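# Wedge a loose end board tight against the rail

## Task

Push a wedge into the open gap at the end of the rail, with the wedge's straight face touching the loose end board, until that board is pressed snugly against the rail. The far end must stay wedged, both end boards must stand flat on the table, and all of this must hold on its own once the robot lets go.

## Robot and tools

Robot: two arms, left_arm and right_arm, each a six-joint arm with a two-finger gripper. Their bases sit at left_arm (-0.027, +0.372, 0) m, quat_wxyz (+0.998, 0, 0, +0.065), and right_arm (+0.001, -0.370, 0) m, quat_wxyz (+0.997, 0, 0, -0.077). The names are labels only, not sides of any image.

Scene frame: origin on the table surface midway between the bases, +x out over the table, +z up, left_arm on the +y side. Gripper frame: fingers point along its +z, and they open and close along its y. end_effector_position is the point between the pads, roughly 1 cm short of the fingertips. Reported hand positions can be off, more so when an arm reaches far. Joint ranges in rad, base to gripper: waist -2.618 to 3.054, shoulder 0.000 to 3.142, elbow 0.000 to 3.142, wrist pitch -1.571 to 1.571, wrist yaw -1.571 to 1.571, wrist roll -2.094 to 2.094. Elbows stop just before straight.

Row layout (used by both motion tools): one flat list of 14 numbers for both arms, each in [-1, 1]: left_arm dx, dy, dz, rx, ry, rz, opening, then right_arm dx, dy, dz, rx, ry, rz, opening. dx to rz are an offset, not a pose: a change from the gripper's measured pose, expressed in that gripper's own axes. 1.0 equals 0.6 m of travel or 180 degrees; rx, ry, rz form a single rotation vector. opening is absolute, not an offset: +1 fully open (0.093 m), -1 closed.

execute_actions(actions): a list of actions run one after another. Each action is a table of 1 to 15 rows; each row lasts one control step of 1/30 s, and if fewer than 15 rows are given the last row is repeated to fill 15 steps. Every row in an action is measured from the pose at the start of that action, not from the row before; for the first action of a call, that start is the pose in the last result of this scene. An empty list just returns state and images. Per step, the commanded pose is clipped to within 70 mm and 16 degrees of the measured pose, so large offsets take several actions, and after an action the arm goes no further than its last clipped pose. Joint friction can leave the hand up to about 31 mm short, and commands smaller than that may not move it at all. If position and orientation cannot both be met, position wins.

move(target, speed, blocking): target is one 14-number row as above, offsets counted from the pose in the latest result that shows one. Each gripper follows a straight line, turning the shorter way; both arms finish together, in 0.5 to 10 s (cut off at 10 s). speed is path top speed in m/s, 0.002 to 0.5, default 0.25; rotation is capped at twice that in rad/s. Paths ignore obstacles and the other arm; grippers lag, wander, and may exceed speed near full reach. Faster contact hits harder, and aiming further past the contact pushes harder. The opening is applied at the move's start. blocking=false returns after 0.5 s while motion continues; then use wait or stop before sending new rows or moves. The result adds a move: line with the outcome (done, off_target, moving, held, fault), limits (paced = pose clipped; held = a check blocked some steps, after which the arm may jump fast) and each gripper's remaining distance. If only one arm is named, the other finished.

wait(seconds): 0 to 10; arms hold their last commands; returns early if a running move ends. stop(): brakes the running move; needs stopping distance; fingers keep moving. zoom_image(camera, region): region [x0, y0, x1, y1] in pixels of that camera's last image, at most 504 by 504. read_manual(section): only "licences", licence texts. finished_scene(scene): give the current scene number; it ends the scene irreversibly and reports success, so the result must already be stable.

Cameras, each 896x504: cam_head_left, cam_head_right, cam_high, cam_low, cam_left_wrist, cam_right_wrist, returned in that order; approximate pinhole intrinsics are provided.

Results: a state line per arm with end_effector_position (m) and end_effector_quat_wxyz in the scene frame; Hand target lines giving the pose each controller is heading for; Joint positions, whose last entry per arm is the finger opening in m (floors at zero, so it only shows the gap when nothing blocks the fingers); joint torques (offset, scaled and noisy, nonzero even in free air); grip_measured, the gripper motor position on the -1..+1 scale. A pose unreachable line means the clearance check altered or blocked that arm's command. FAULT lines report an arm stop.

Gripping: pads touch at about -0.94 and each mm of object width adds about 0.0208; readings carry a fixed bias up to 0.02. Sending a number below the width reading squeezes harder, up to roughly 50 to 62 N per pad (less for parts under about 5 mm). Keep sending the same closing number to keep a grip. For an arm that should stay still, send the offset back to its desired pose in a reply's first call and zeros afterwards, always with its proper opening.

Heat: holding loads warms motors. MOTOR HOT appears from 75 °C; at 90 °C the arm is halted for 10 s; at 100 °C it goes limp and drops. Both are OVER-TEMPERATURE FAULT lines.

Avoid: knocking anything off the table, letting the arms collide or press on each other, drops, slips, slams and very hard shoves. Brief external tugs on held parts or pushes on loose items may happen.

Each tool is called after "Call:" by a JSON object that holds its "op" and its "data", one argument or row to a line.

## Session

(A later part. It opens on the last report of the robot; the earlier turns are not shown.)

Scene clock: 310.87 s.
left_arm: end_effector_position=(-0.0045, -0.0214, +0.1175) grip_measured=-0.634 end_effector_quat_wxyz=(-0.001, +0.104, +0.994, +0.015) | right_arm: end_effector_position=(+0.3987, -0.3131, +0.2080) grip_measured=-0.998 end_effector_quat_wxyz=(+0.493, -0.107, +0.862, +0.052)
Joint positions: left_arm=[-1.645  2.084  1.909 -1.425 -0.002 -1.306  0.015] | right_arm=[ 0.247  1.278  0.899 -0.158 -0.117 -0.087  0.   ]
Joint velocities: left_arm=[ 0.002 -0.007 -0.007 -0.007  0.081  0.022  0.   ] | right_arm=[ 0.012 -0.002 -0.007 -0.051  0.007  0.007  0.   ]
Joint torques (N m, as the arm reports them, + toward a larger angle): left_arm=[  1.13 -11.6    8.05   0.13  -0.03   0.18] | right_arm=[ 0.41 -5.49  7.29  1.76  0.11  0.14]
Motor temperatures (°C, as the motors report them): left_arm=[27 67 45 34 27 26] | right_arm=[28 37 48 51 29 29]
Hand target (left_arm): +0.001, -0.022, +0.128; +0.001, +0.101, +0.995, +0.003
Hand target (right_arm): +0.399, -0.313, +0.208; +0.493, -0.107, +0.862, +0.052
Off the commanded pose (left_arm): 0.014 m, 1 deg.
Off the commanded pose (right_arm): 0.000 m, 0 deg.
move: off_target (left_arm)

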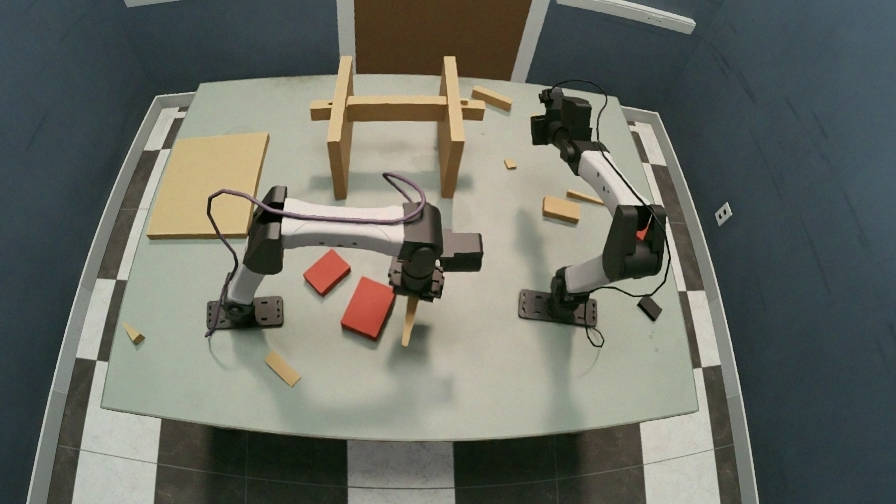

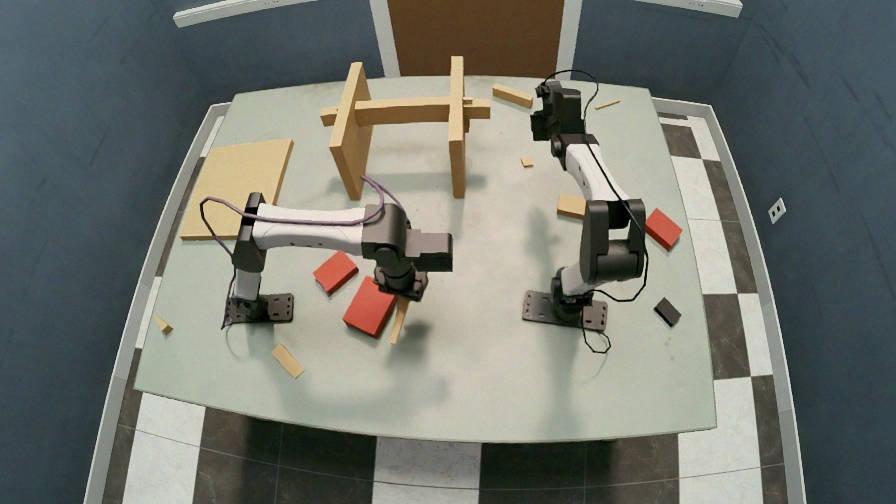

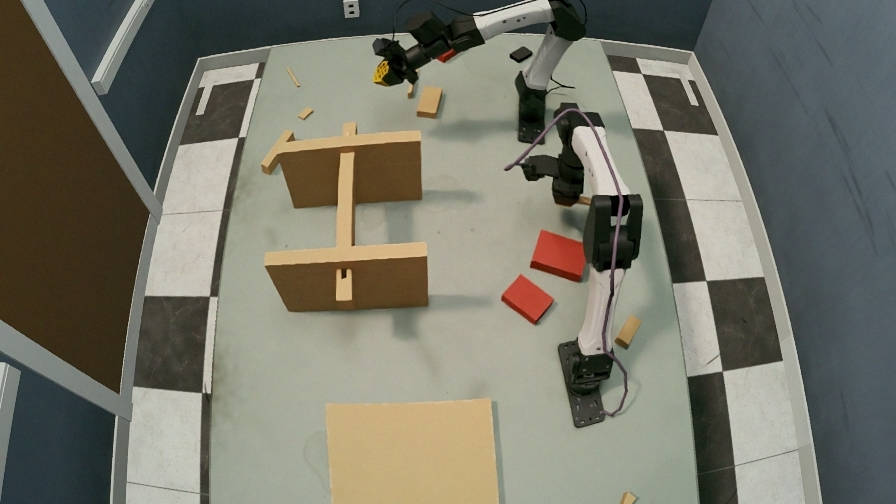

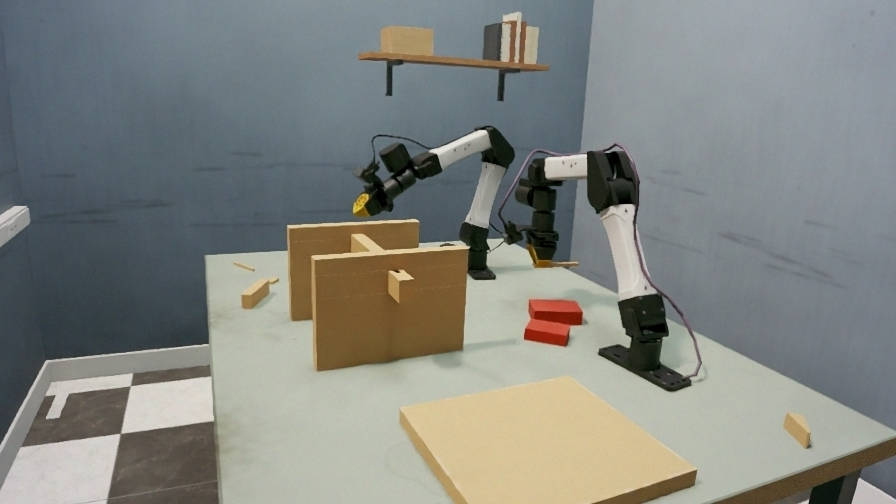

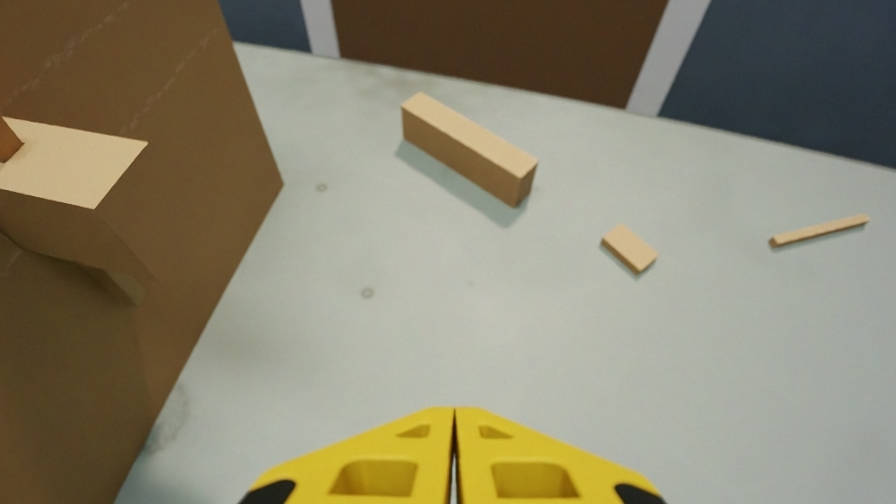

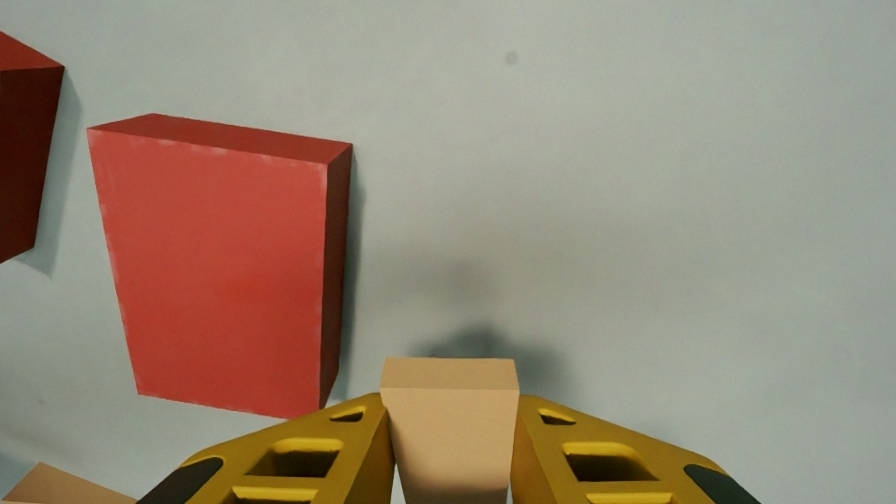

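Call:
{"op": "execute_actions", "data": {
  "actions": []
}}

Scene clock: 324.43 s.
left_arm: end_effector_position=(-0.0045, -0.0210, +0.1175) grip_measured=-0.634 end_effector_quat_wxyz=(-0.001, +0.104, +0.994, +0.015) | right_arm: end_effector_position=(+0.3987, -0.3131, +0.2080) grip_measured=-0.998 end_effector_quat_wxyz=(+0.493, -0.107, +0.862, +0.052)
Joint positions: left_arm=[-1.645  2.084  1.909 -1.426 -0.002 -1.306  0.015] | right_arm=[ 0.247  1.278  0.899 -0.158 -0.117 -0.087  0.   ]
Joint velocities: left_arm=[-0.012 -0.002  0.017  0.051 -0.022  0.022 -0.   ] | right_arm=[ 0.017  0.012  0.007 -0.007 -0.037 -0.051  0.   ]
Joint torques (N m, as the arm reports them, + toward a larger angle): left_arm=[  1.08 -11.73   8.36   0.1   -0.05   0.19] | right_arm=[ 0.4  -5.48  7.31  1.75  0.11  0.14]
Motor temperatures (°C, as the motors report them): left_arm=[27 68 46 33 27 26] | right_arm=[28 37 48 51 29 29]
Hand target (left_arm): +0.001, -0.022, +0.128; +0.001, +0.101, +0.995, +0.003
Hand target (right_arm): +0.399, -0.313, +0.208; +0.493, -0.107, +0.862, +0.052
Off the commanded pose (left_arm): 0.014 m, 1 deg.
Off the commanded pose (right_arm): 0.000 m, 0 deg.

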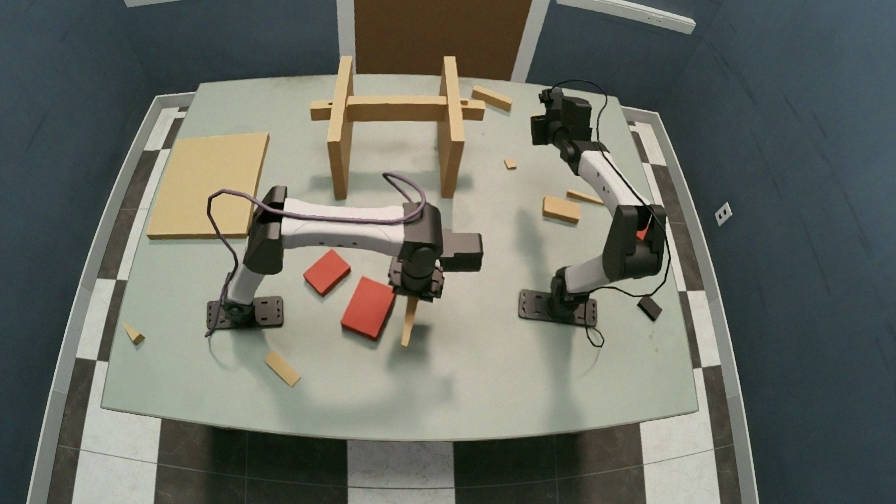

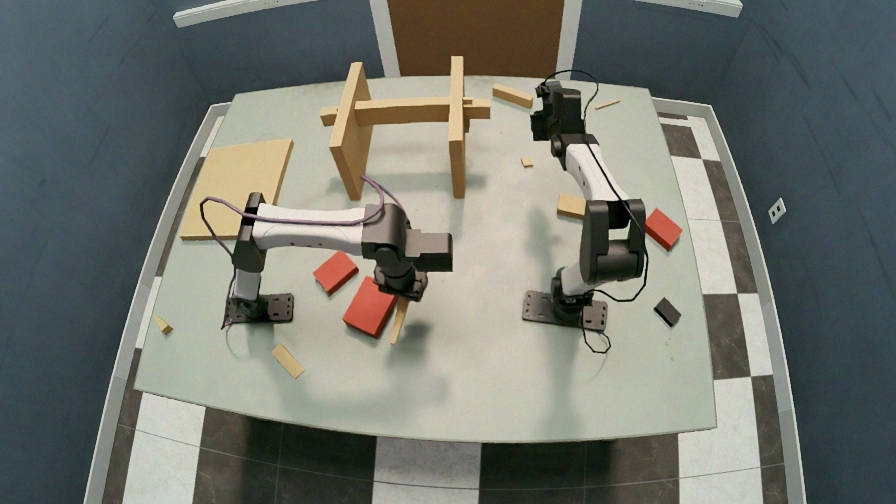

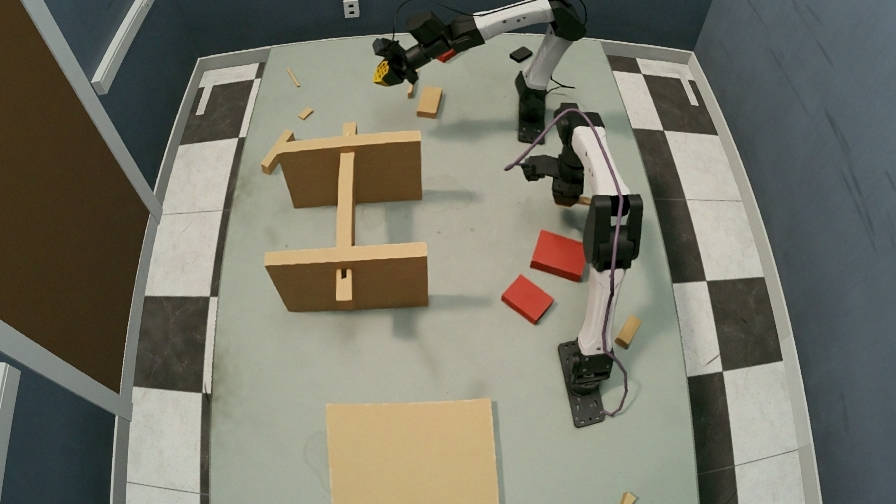

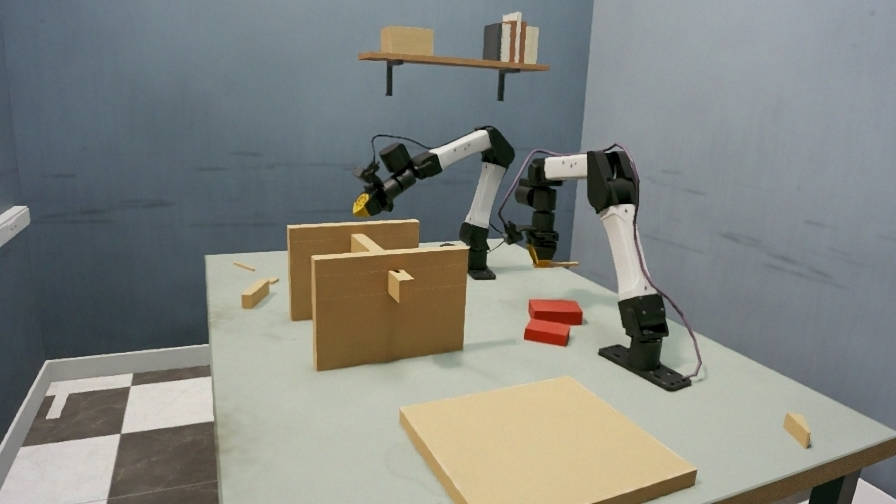

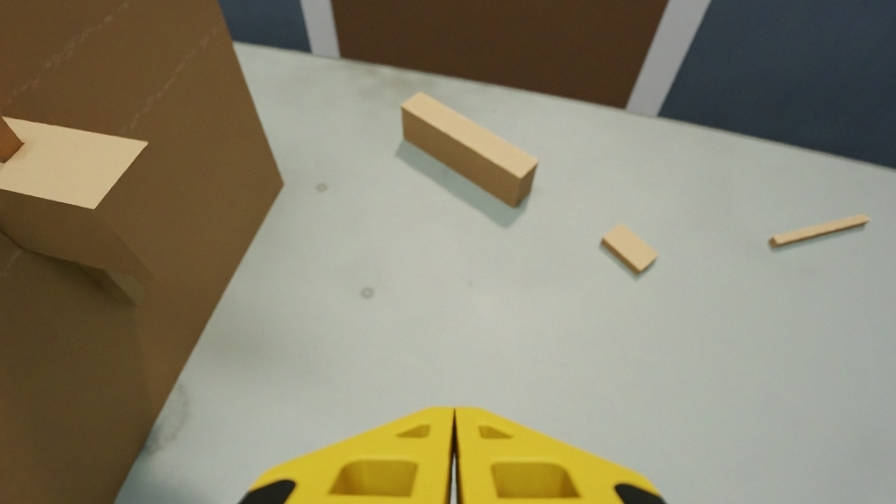

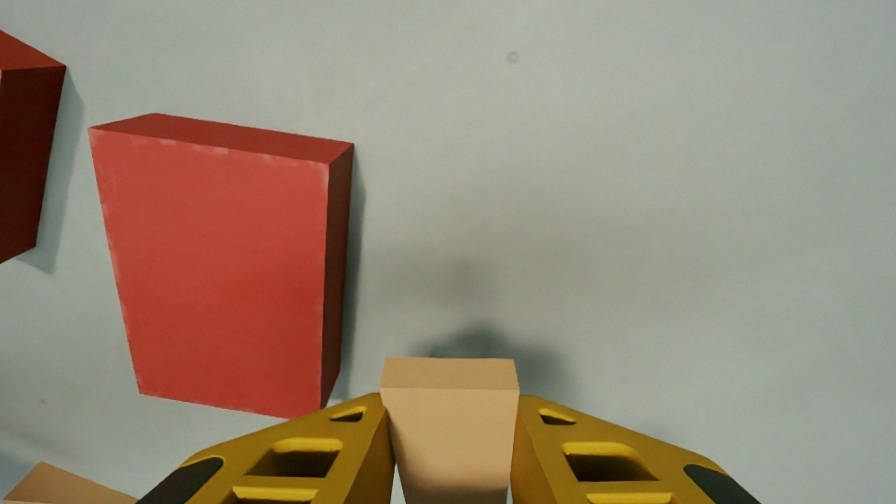

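Call:
{"op": "move", "data": {
  "target": [-0.4527, 0.5514, -0.3480, -0.0556, -0.4975, -0.0708, -0.66, 0, 0, 0, 0, 0, 0, -1],
  "speed": 0.2
}}

Scene clock: 356.03 s.
left_arm: end_effector_position=(+0.3234, +0.2372, +0.3327) grip_measured=-0.634 end_effector_quat_wxyz=(+0.704, -0.014, +0.710, +0.007) | right_arm: end_effector_position=(+0.3987, -0.3131, +0.2080) grip_measured=-0.998 end_effector_quat_wxyz=(+0.493, -0.107, +0.862, +0.052)
Joint positions: left_arm=[-0.785  1.117  0.813  0.294 -0.684 -0.015  0.015] | right_arm=[ 0.247  1.278  0.899 -0.158 -0.117 -0.087  0.   ]
Joint velocities: left_arm=[-0.017 -0.002 -0.002 -0.051  0.066  0.066  0.   ] | right_arm=[-0.017  0.002  0.002  0.007  0.007 -0.066  0.   ]
Joint torques (N m, as the arm reports them, + toward a larger angle): left_arm=[ 0.99 -2.46  7.2   2.16  0.06  0.18] | right_arm=[ 0.4  -5.48  7.3   1.76  0.12  0.15]
Motor temperatures (°C, as the motors report them): left_arm=[27 69 47 34 27 26] | right_arm=[28 37 49 51 29 29]
Hand target (left_arm): +0.327, +0.239, +0.329; +0.705, -0.014, +0.709, +0.012
Hand target (right_arm): +0.399, -0.313, +0.208; +0.493, -0.107, +0.862, +0.052
Off the commanded pose (left_arm): 0.007 m, 1 deg.
Off the commanded pose (right_arm): 0.000 m, 0 deg.
move: done

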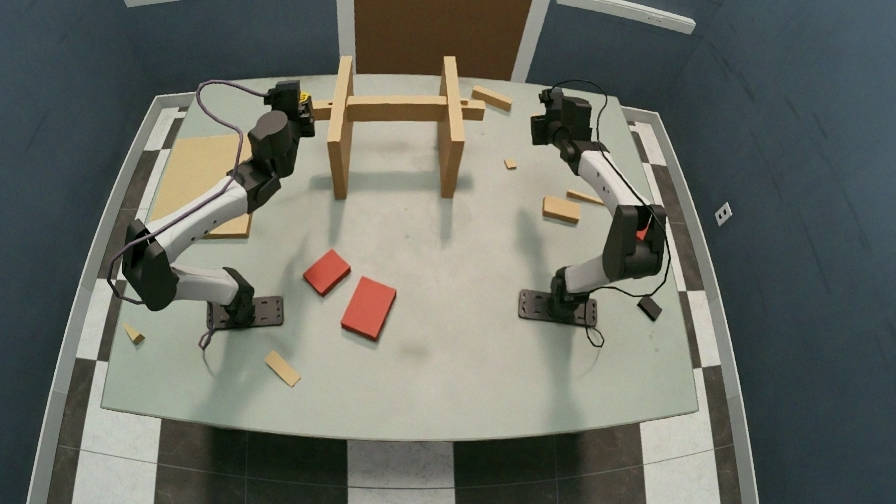

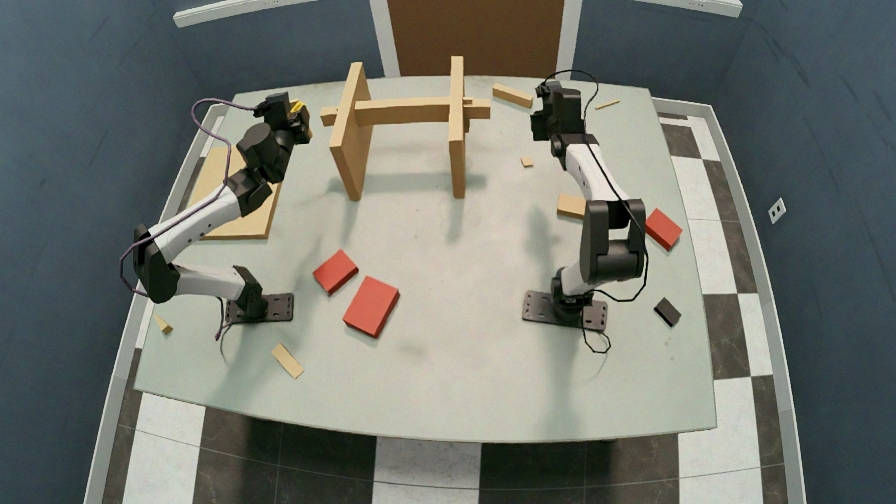

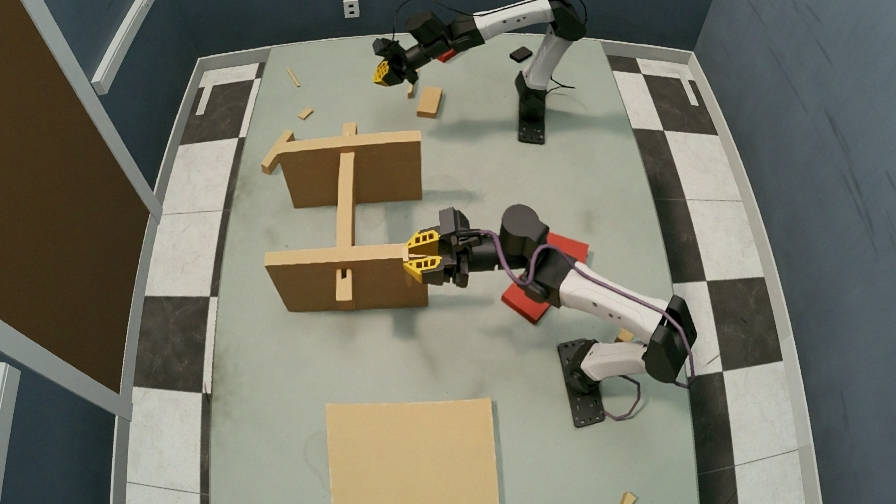

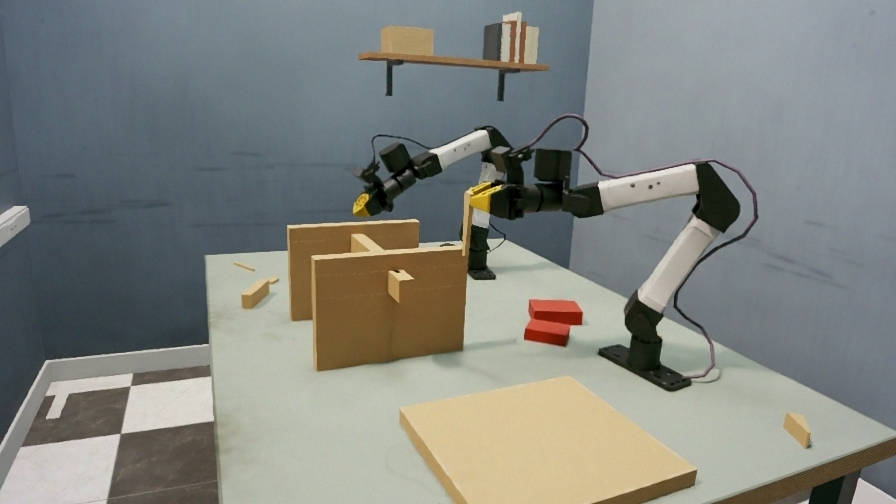

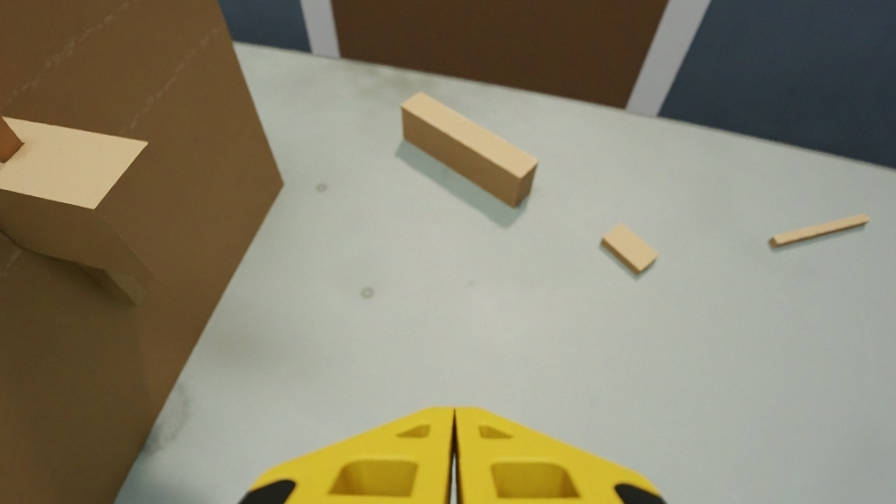

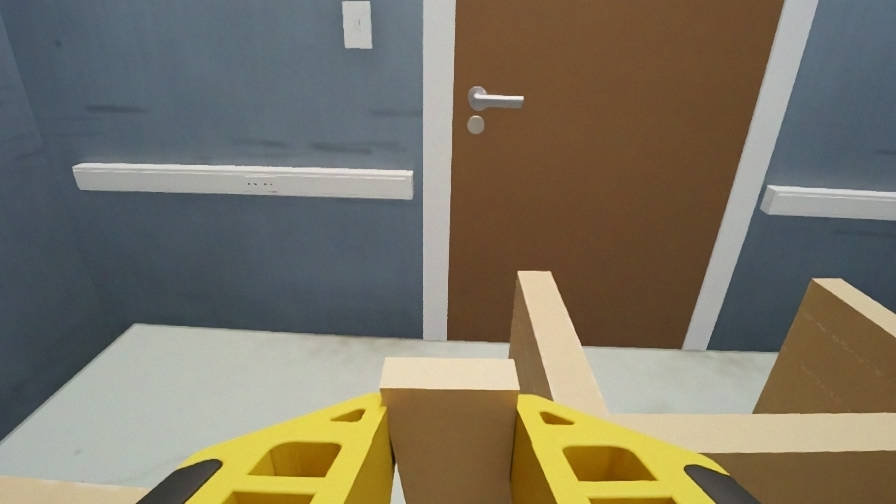

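Call:
{"op": "zoom_image", "data": {
  "camera": "cam_right_wrist",
  "region": [360, 250, 720, 504]
}}

Call:
{"op": "zoom_image", "data": {
  "camera": "cam_high",
  "region": [260, 220, 460, 330]
}}

Region (360, 250, 720, 504) of cam_right_wrist's 896x504 image, scaled by 1.400, with more detail than that image has; it fills the top 356 rows of this view, and the rest is white.

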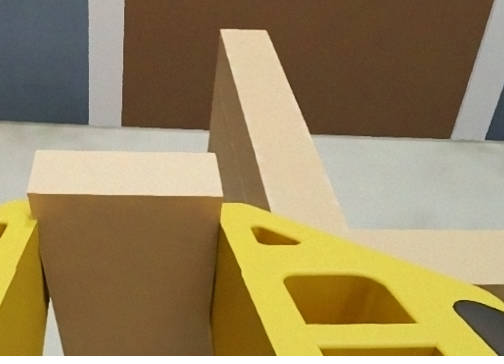

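Region (260, 220, 460, 330) of cam_high's 896x504 image, scaled by 2.520, with more detail than that image has; it fills the top 277 rows of this view, and the rest is white.

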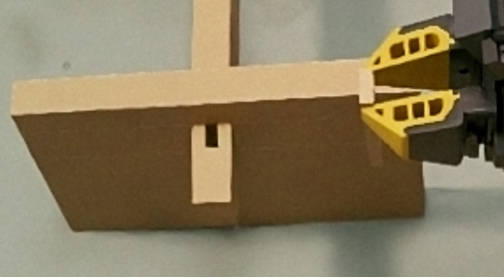

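Call:
{"op": "move", "data": {
  "target": [0.0368, -0.0677, 0.201, -0.0045, -0.0026, 0.0032, -0.66, 0, 0, 0, 0, 0, 0, -1],
  "speed": 0.1
}}

Scene clock: 384.80 s.
left_arm: end_effector_position=(+0.4395, +0.1998, +0.3008) grip_measured=-0.634 end_effector_quat_wxyz=(+0.694, -0.009, +0.719, +0.019) | right_arm: end_effector_position=(+0.3987, -0.3131, +0.2080) grip_measured=-0.998 end_effector_quat_wxyz=(+0.493, -0.107, +0.862, +0.052)
Joint positions: left_arm=[-0.671  1.614  1.104  0.468 -0.579 -0.01   0.015] | right_arm=[ 0.247  1.278  0.899 -0.158 -0.117 -0.087  0.   ]
Joint velocities: left_arm=[-0.012 -0.007  0.002 -0.007  0.081 -0.022 -0.001] | right_arm=[ 0.007  0.007 -0.012 -0.007 -0.022  0.007  0.   ]
Joint torques (N m, as the arm reports them, + toward a larger angle): left_arm=[ 0.9  -6.9  10.12  2.19  0.05  0.19] | right_arm=[ 0.4  -5.47  7.3   1.76  0.11  0.15]
Motor temperatures (°C, as the motors report them): left_arm=[27 58 47 40 27 26] | right_arm=[28 37 49 52 29 29]
Hand target (left_arm): +0.445, +0.202, +0.313; +0.706, -0.016, +0.708, +0.015
Hand target (right_arm): +0.399, -0.313, +0.208; +0.493, -0.107, +0.862, +0.052
Off the commanded pose (left_arm): 0.011 m, 2 deg.
Off the commanded pose (right_arm): 0.000 m, 0 deg.
move: off_target (left_arm)

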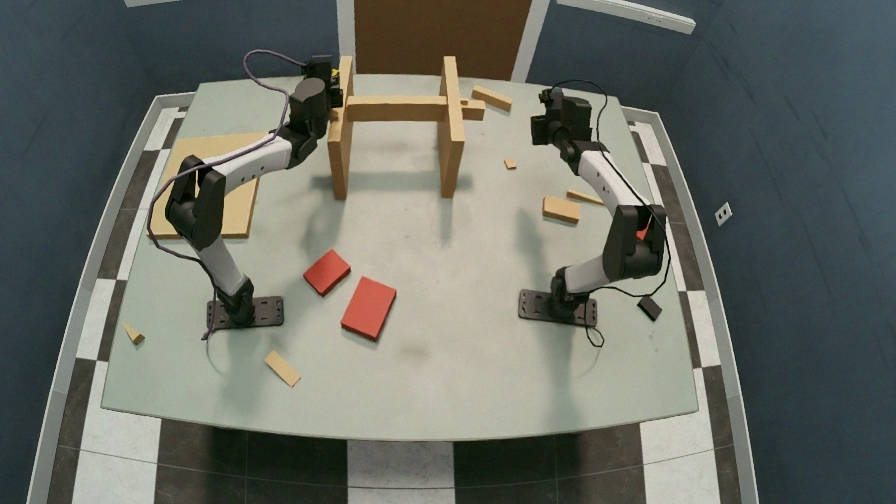

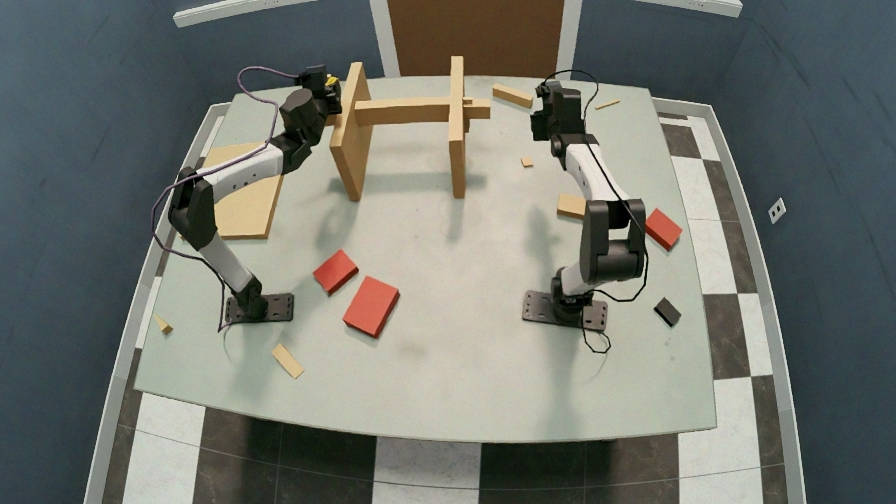

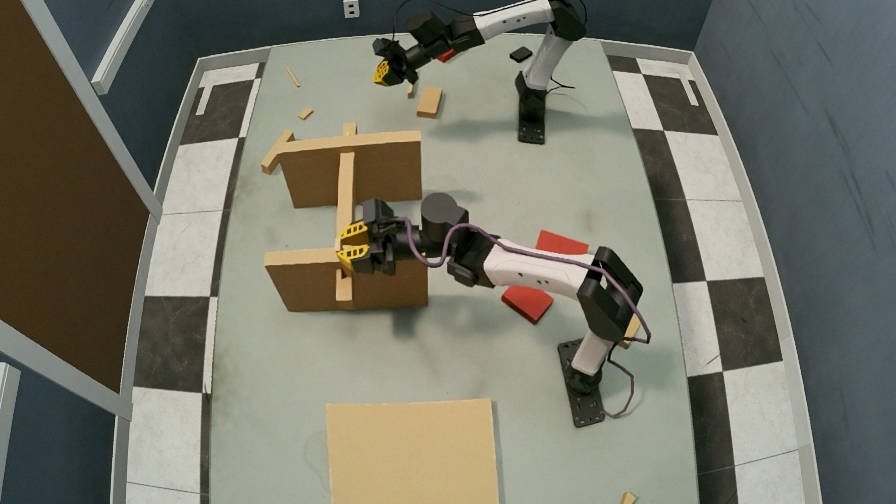

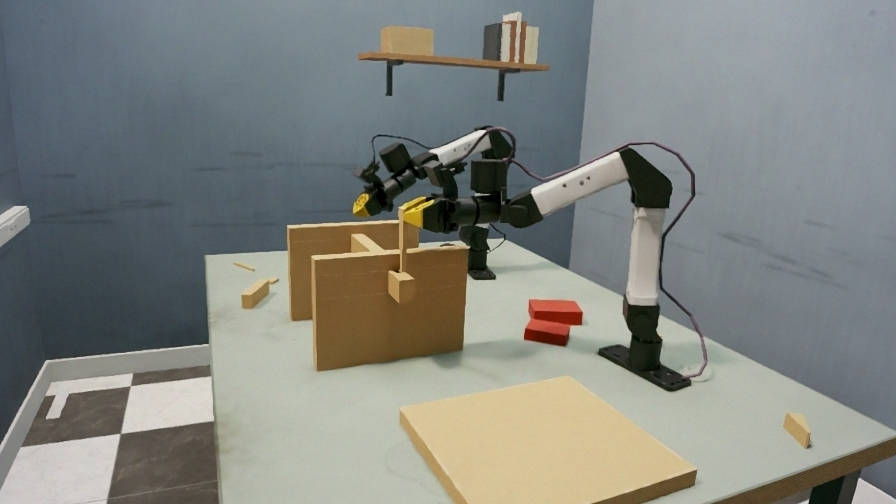

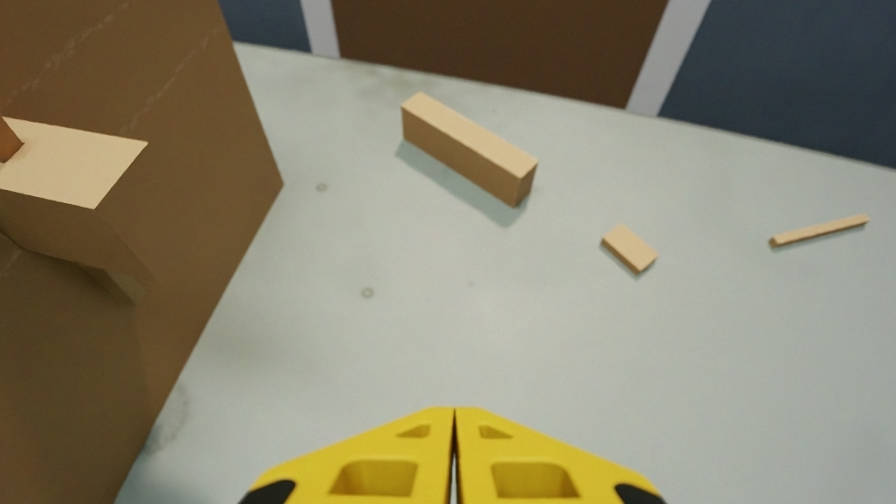

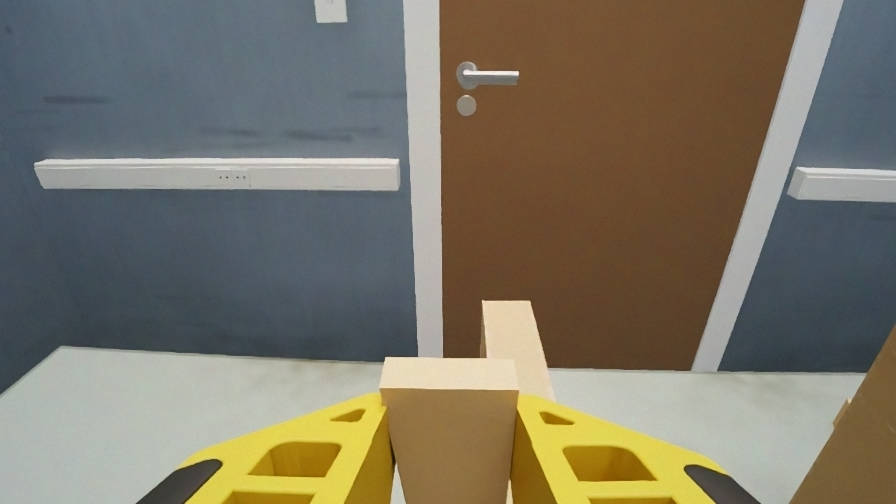

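Call:
{"op": "zoom_image", "data": {
  "camera": "cam_low",
  "region": [360, 190, 460, 310]
}}

Call:
{"op": "zoom_image", "data": {
  "camera": "cam_high",
  "region": [300, 220, 400, 320]
}}

Call:
{"op": "zoom_image", "data": {
  "camera": "cam_head_right",
  "region": [290, 60, 390, 150]
}}

Region (360, 190, 460, 310) of cam_low's 896x504 image, scaled by 4.200, with more detail than that image has.

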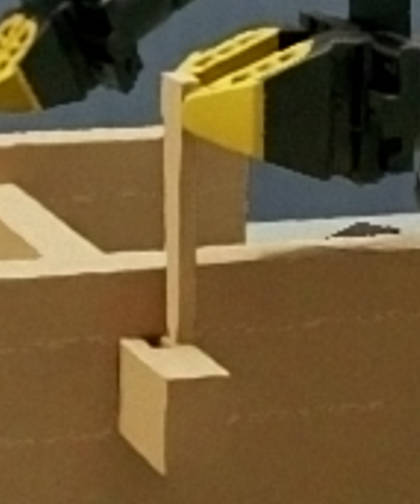

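Region (300, 220, 400, 320) of cam_high's 896x504 image, scaled by 5.040, with more detail than that image has.

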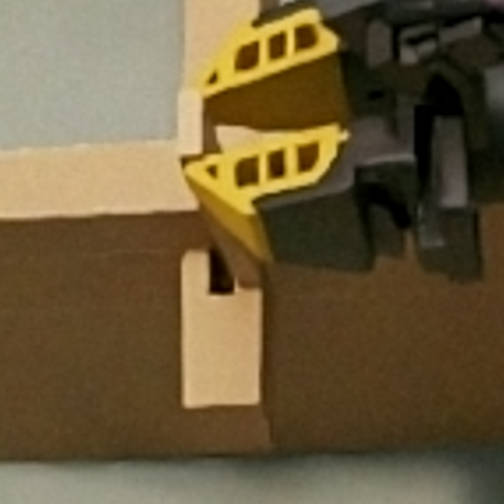

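Region (290, 60, 390, 150) of cam_head_right's 896x504 image, scaled by 5.040, with more detail than that image has; it fills the top 454 rows of this view, and the rest is white.

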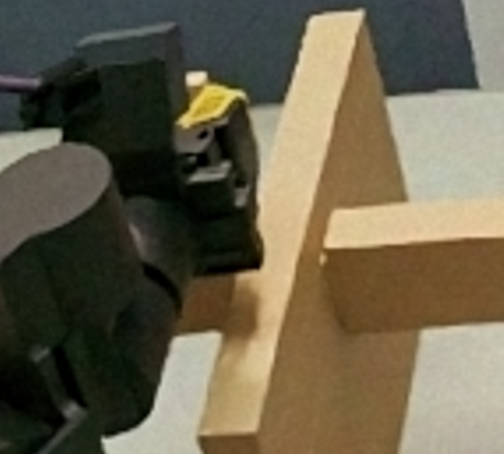

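Call:
{"op": "move", "data": {
  "target": [0.004, -0.0035, 0.037, 0, 0.033, -0.004, -0.66, 0, 0, 0, 0, 0, 0, -1],
  "speed": 0.04
}}

Call:
{"op": "zoom_image", "data": {
  "camera": "cam_low",
  "region": [360, 190, 460, 310]
}}

Call:
{"op": "zoom_image", "data": {
  "camera": "cam_high",
  "region": [300, 220, 400, 320]
}}

Scene clock: 418.60 s.
left_arm: end_effector_position=(+0.4558, +0.1969, +0.2988) grip_measured=-0.634 end_effector_quat_wxyz=(+0.659, -0.012, +0.752, +0.014) | right_arm: end_effector_position=(+0.3987, -0.3131, +0.2080) grip_measured=-0.998 end_effector_quat_wxyz=(+0.493, -0.107, +0.862, +0.052)
Joint positions: left_arm=[-0.652  1.659  1.242  0.263 -0.552 -0.075  0.015] | right_arm=[ 0.247  1.278  0.899 -0.158 -0.117 -0.087  0.   ]
Joint velocities: left_arm=[-0.002  0.002  0.012  0.051 -0.051  0.022 -0.   ] | right_arm=[ 0.022 -0.027  0.002 -0.037  0.081 -0.022  0.   ]
Joint torques (N m, as the arm reports them, + toward a larger angle): left_arm=[ 1.13 -7.    9.84  1.82  0.06 -0.05] | right_arm=[ 0.41 -5.47  7.31  1.76  0.11  0.15]
Motor temperatures (°C, as the motors report them): left_arm=[27 56 52 42 27 26] | right_arm=[28 37 50 52 29 29]
Hand target (left_arm): +0.461, +0.199, +0.298; +0.656, -0.016, +0.755, +0.013
Hand target (right_arm): +0.399, -0.313, +0.208; +0.493, -0.107, +0.862, +0.052
Off the commanded pose (left_arm): 0.006 m, 1 deg.
Off the commanded pose (right_arm): 0.000 m, 0 deg.
move: done

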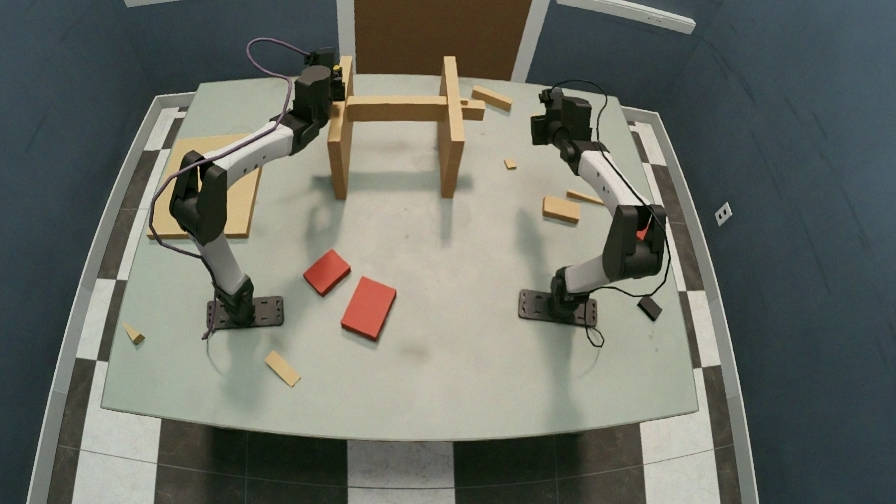

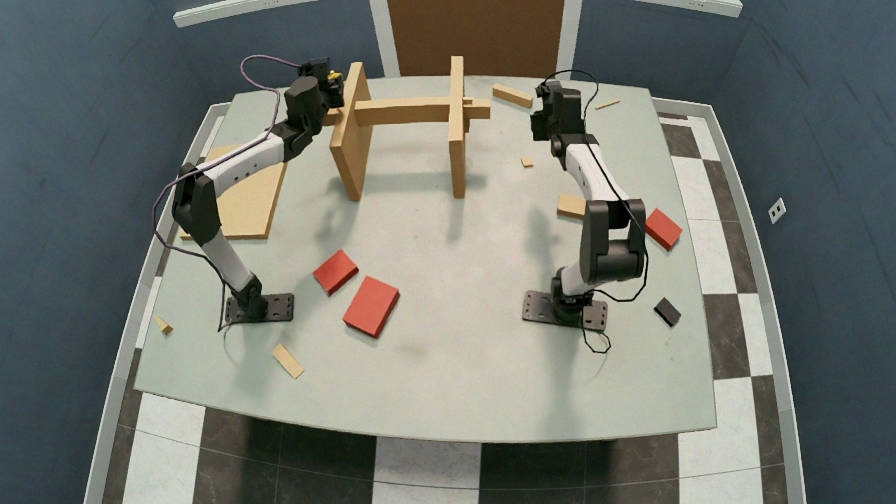

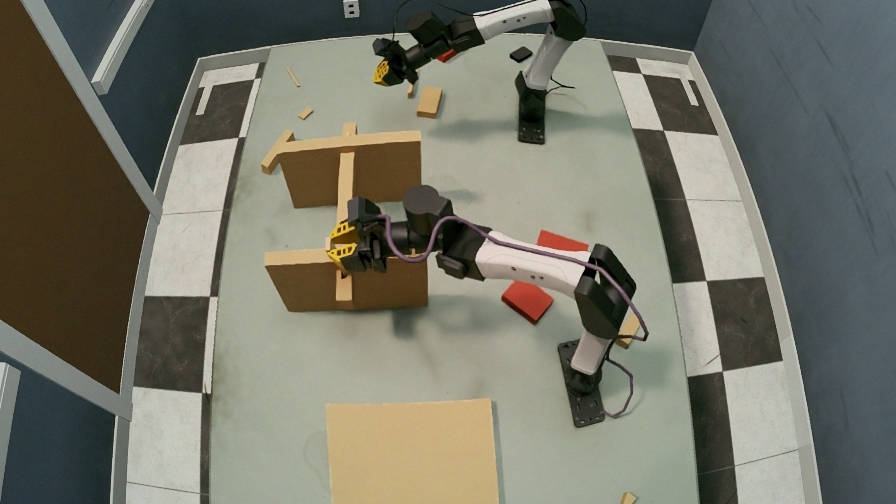

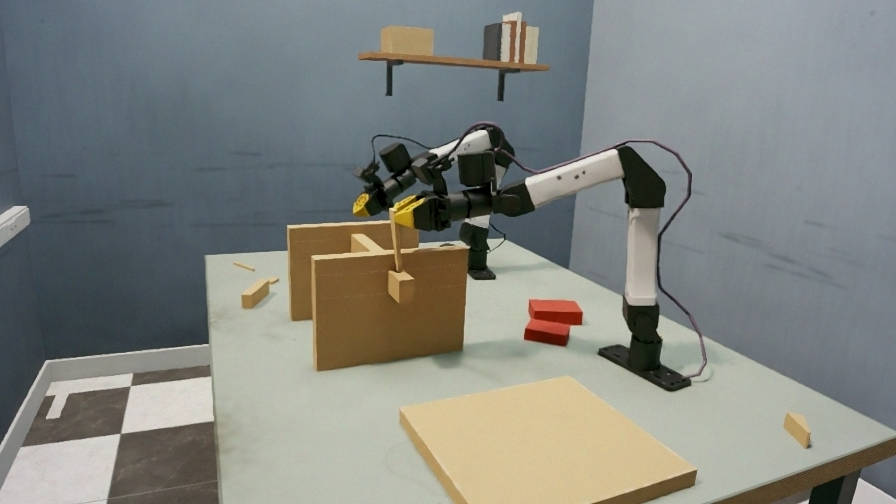

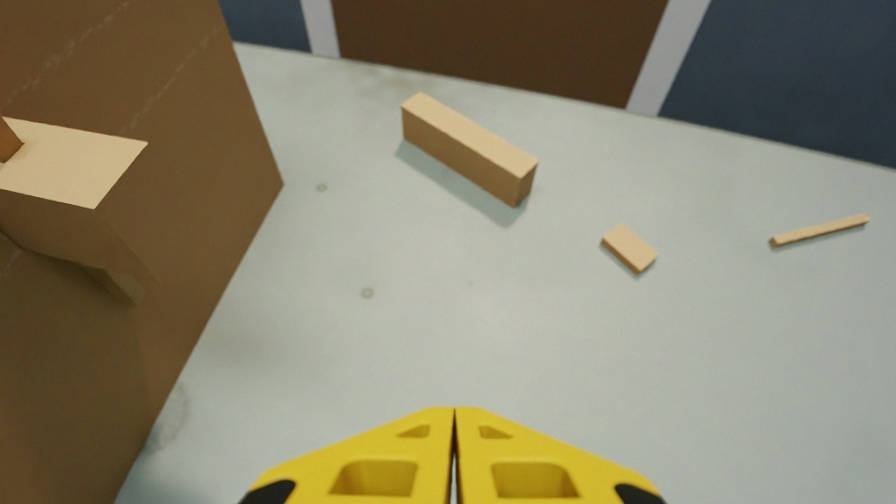

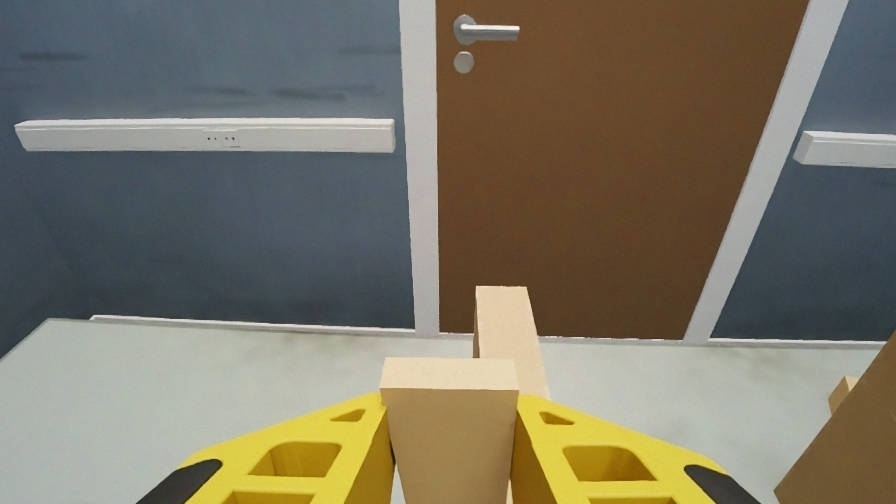

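Region (360, 190, 460, 310) of cam_low's 896x504 image, scaled by 4.200, with more detail than that image has.

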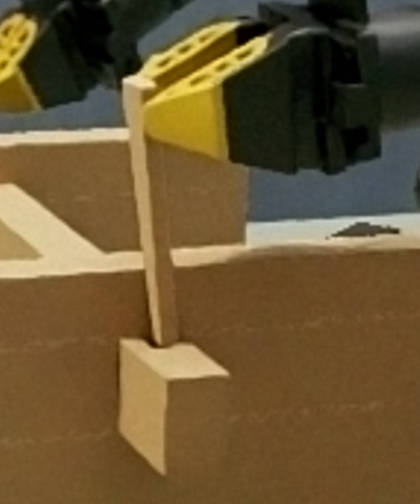

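Region (300, 220, 400, 320) of cam_high's 896x504 image, scaled by 5.040, with more detail than that image has.

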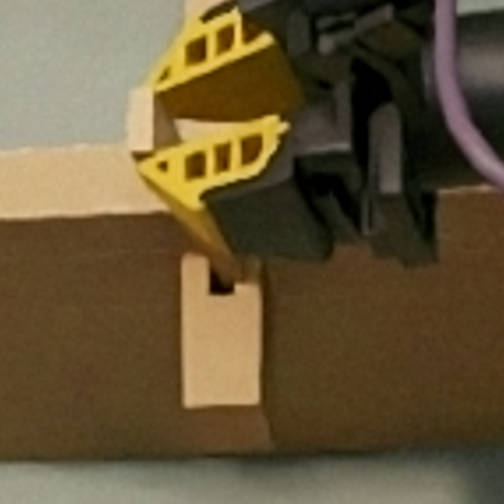

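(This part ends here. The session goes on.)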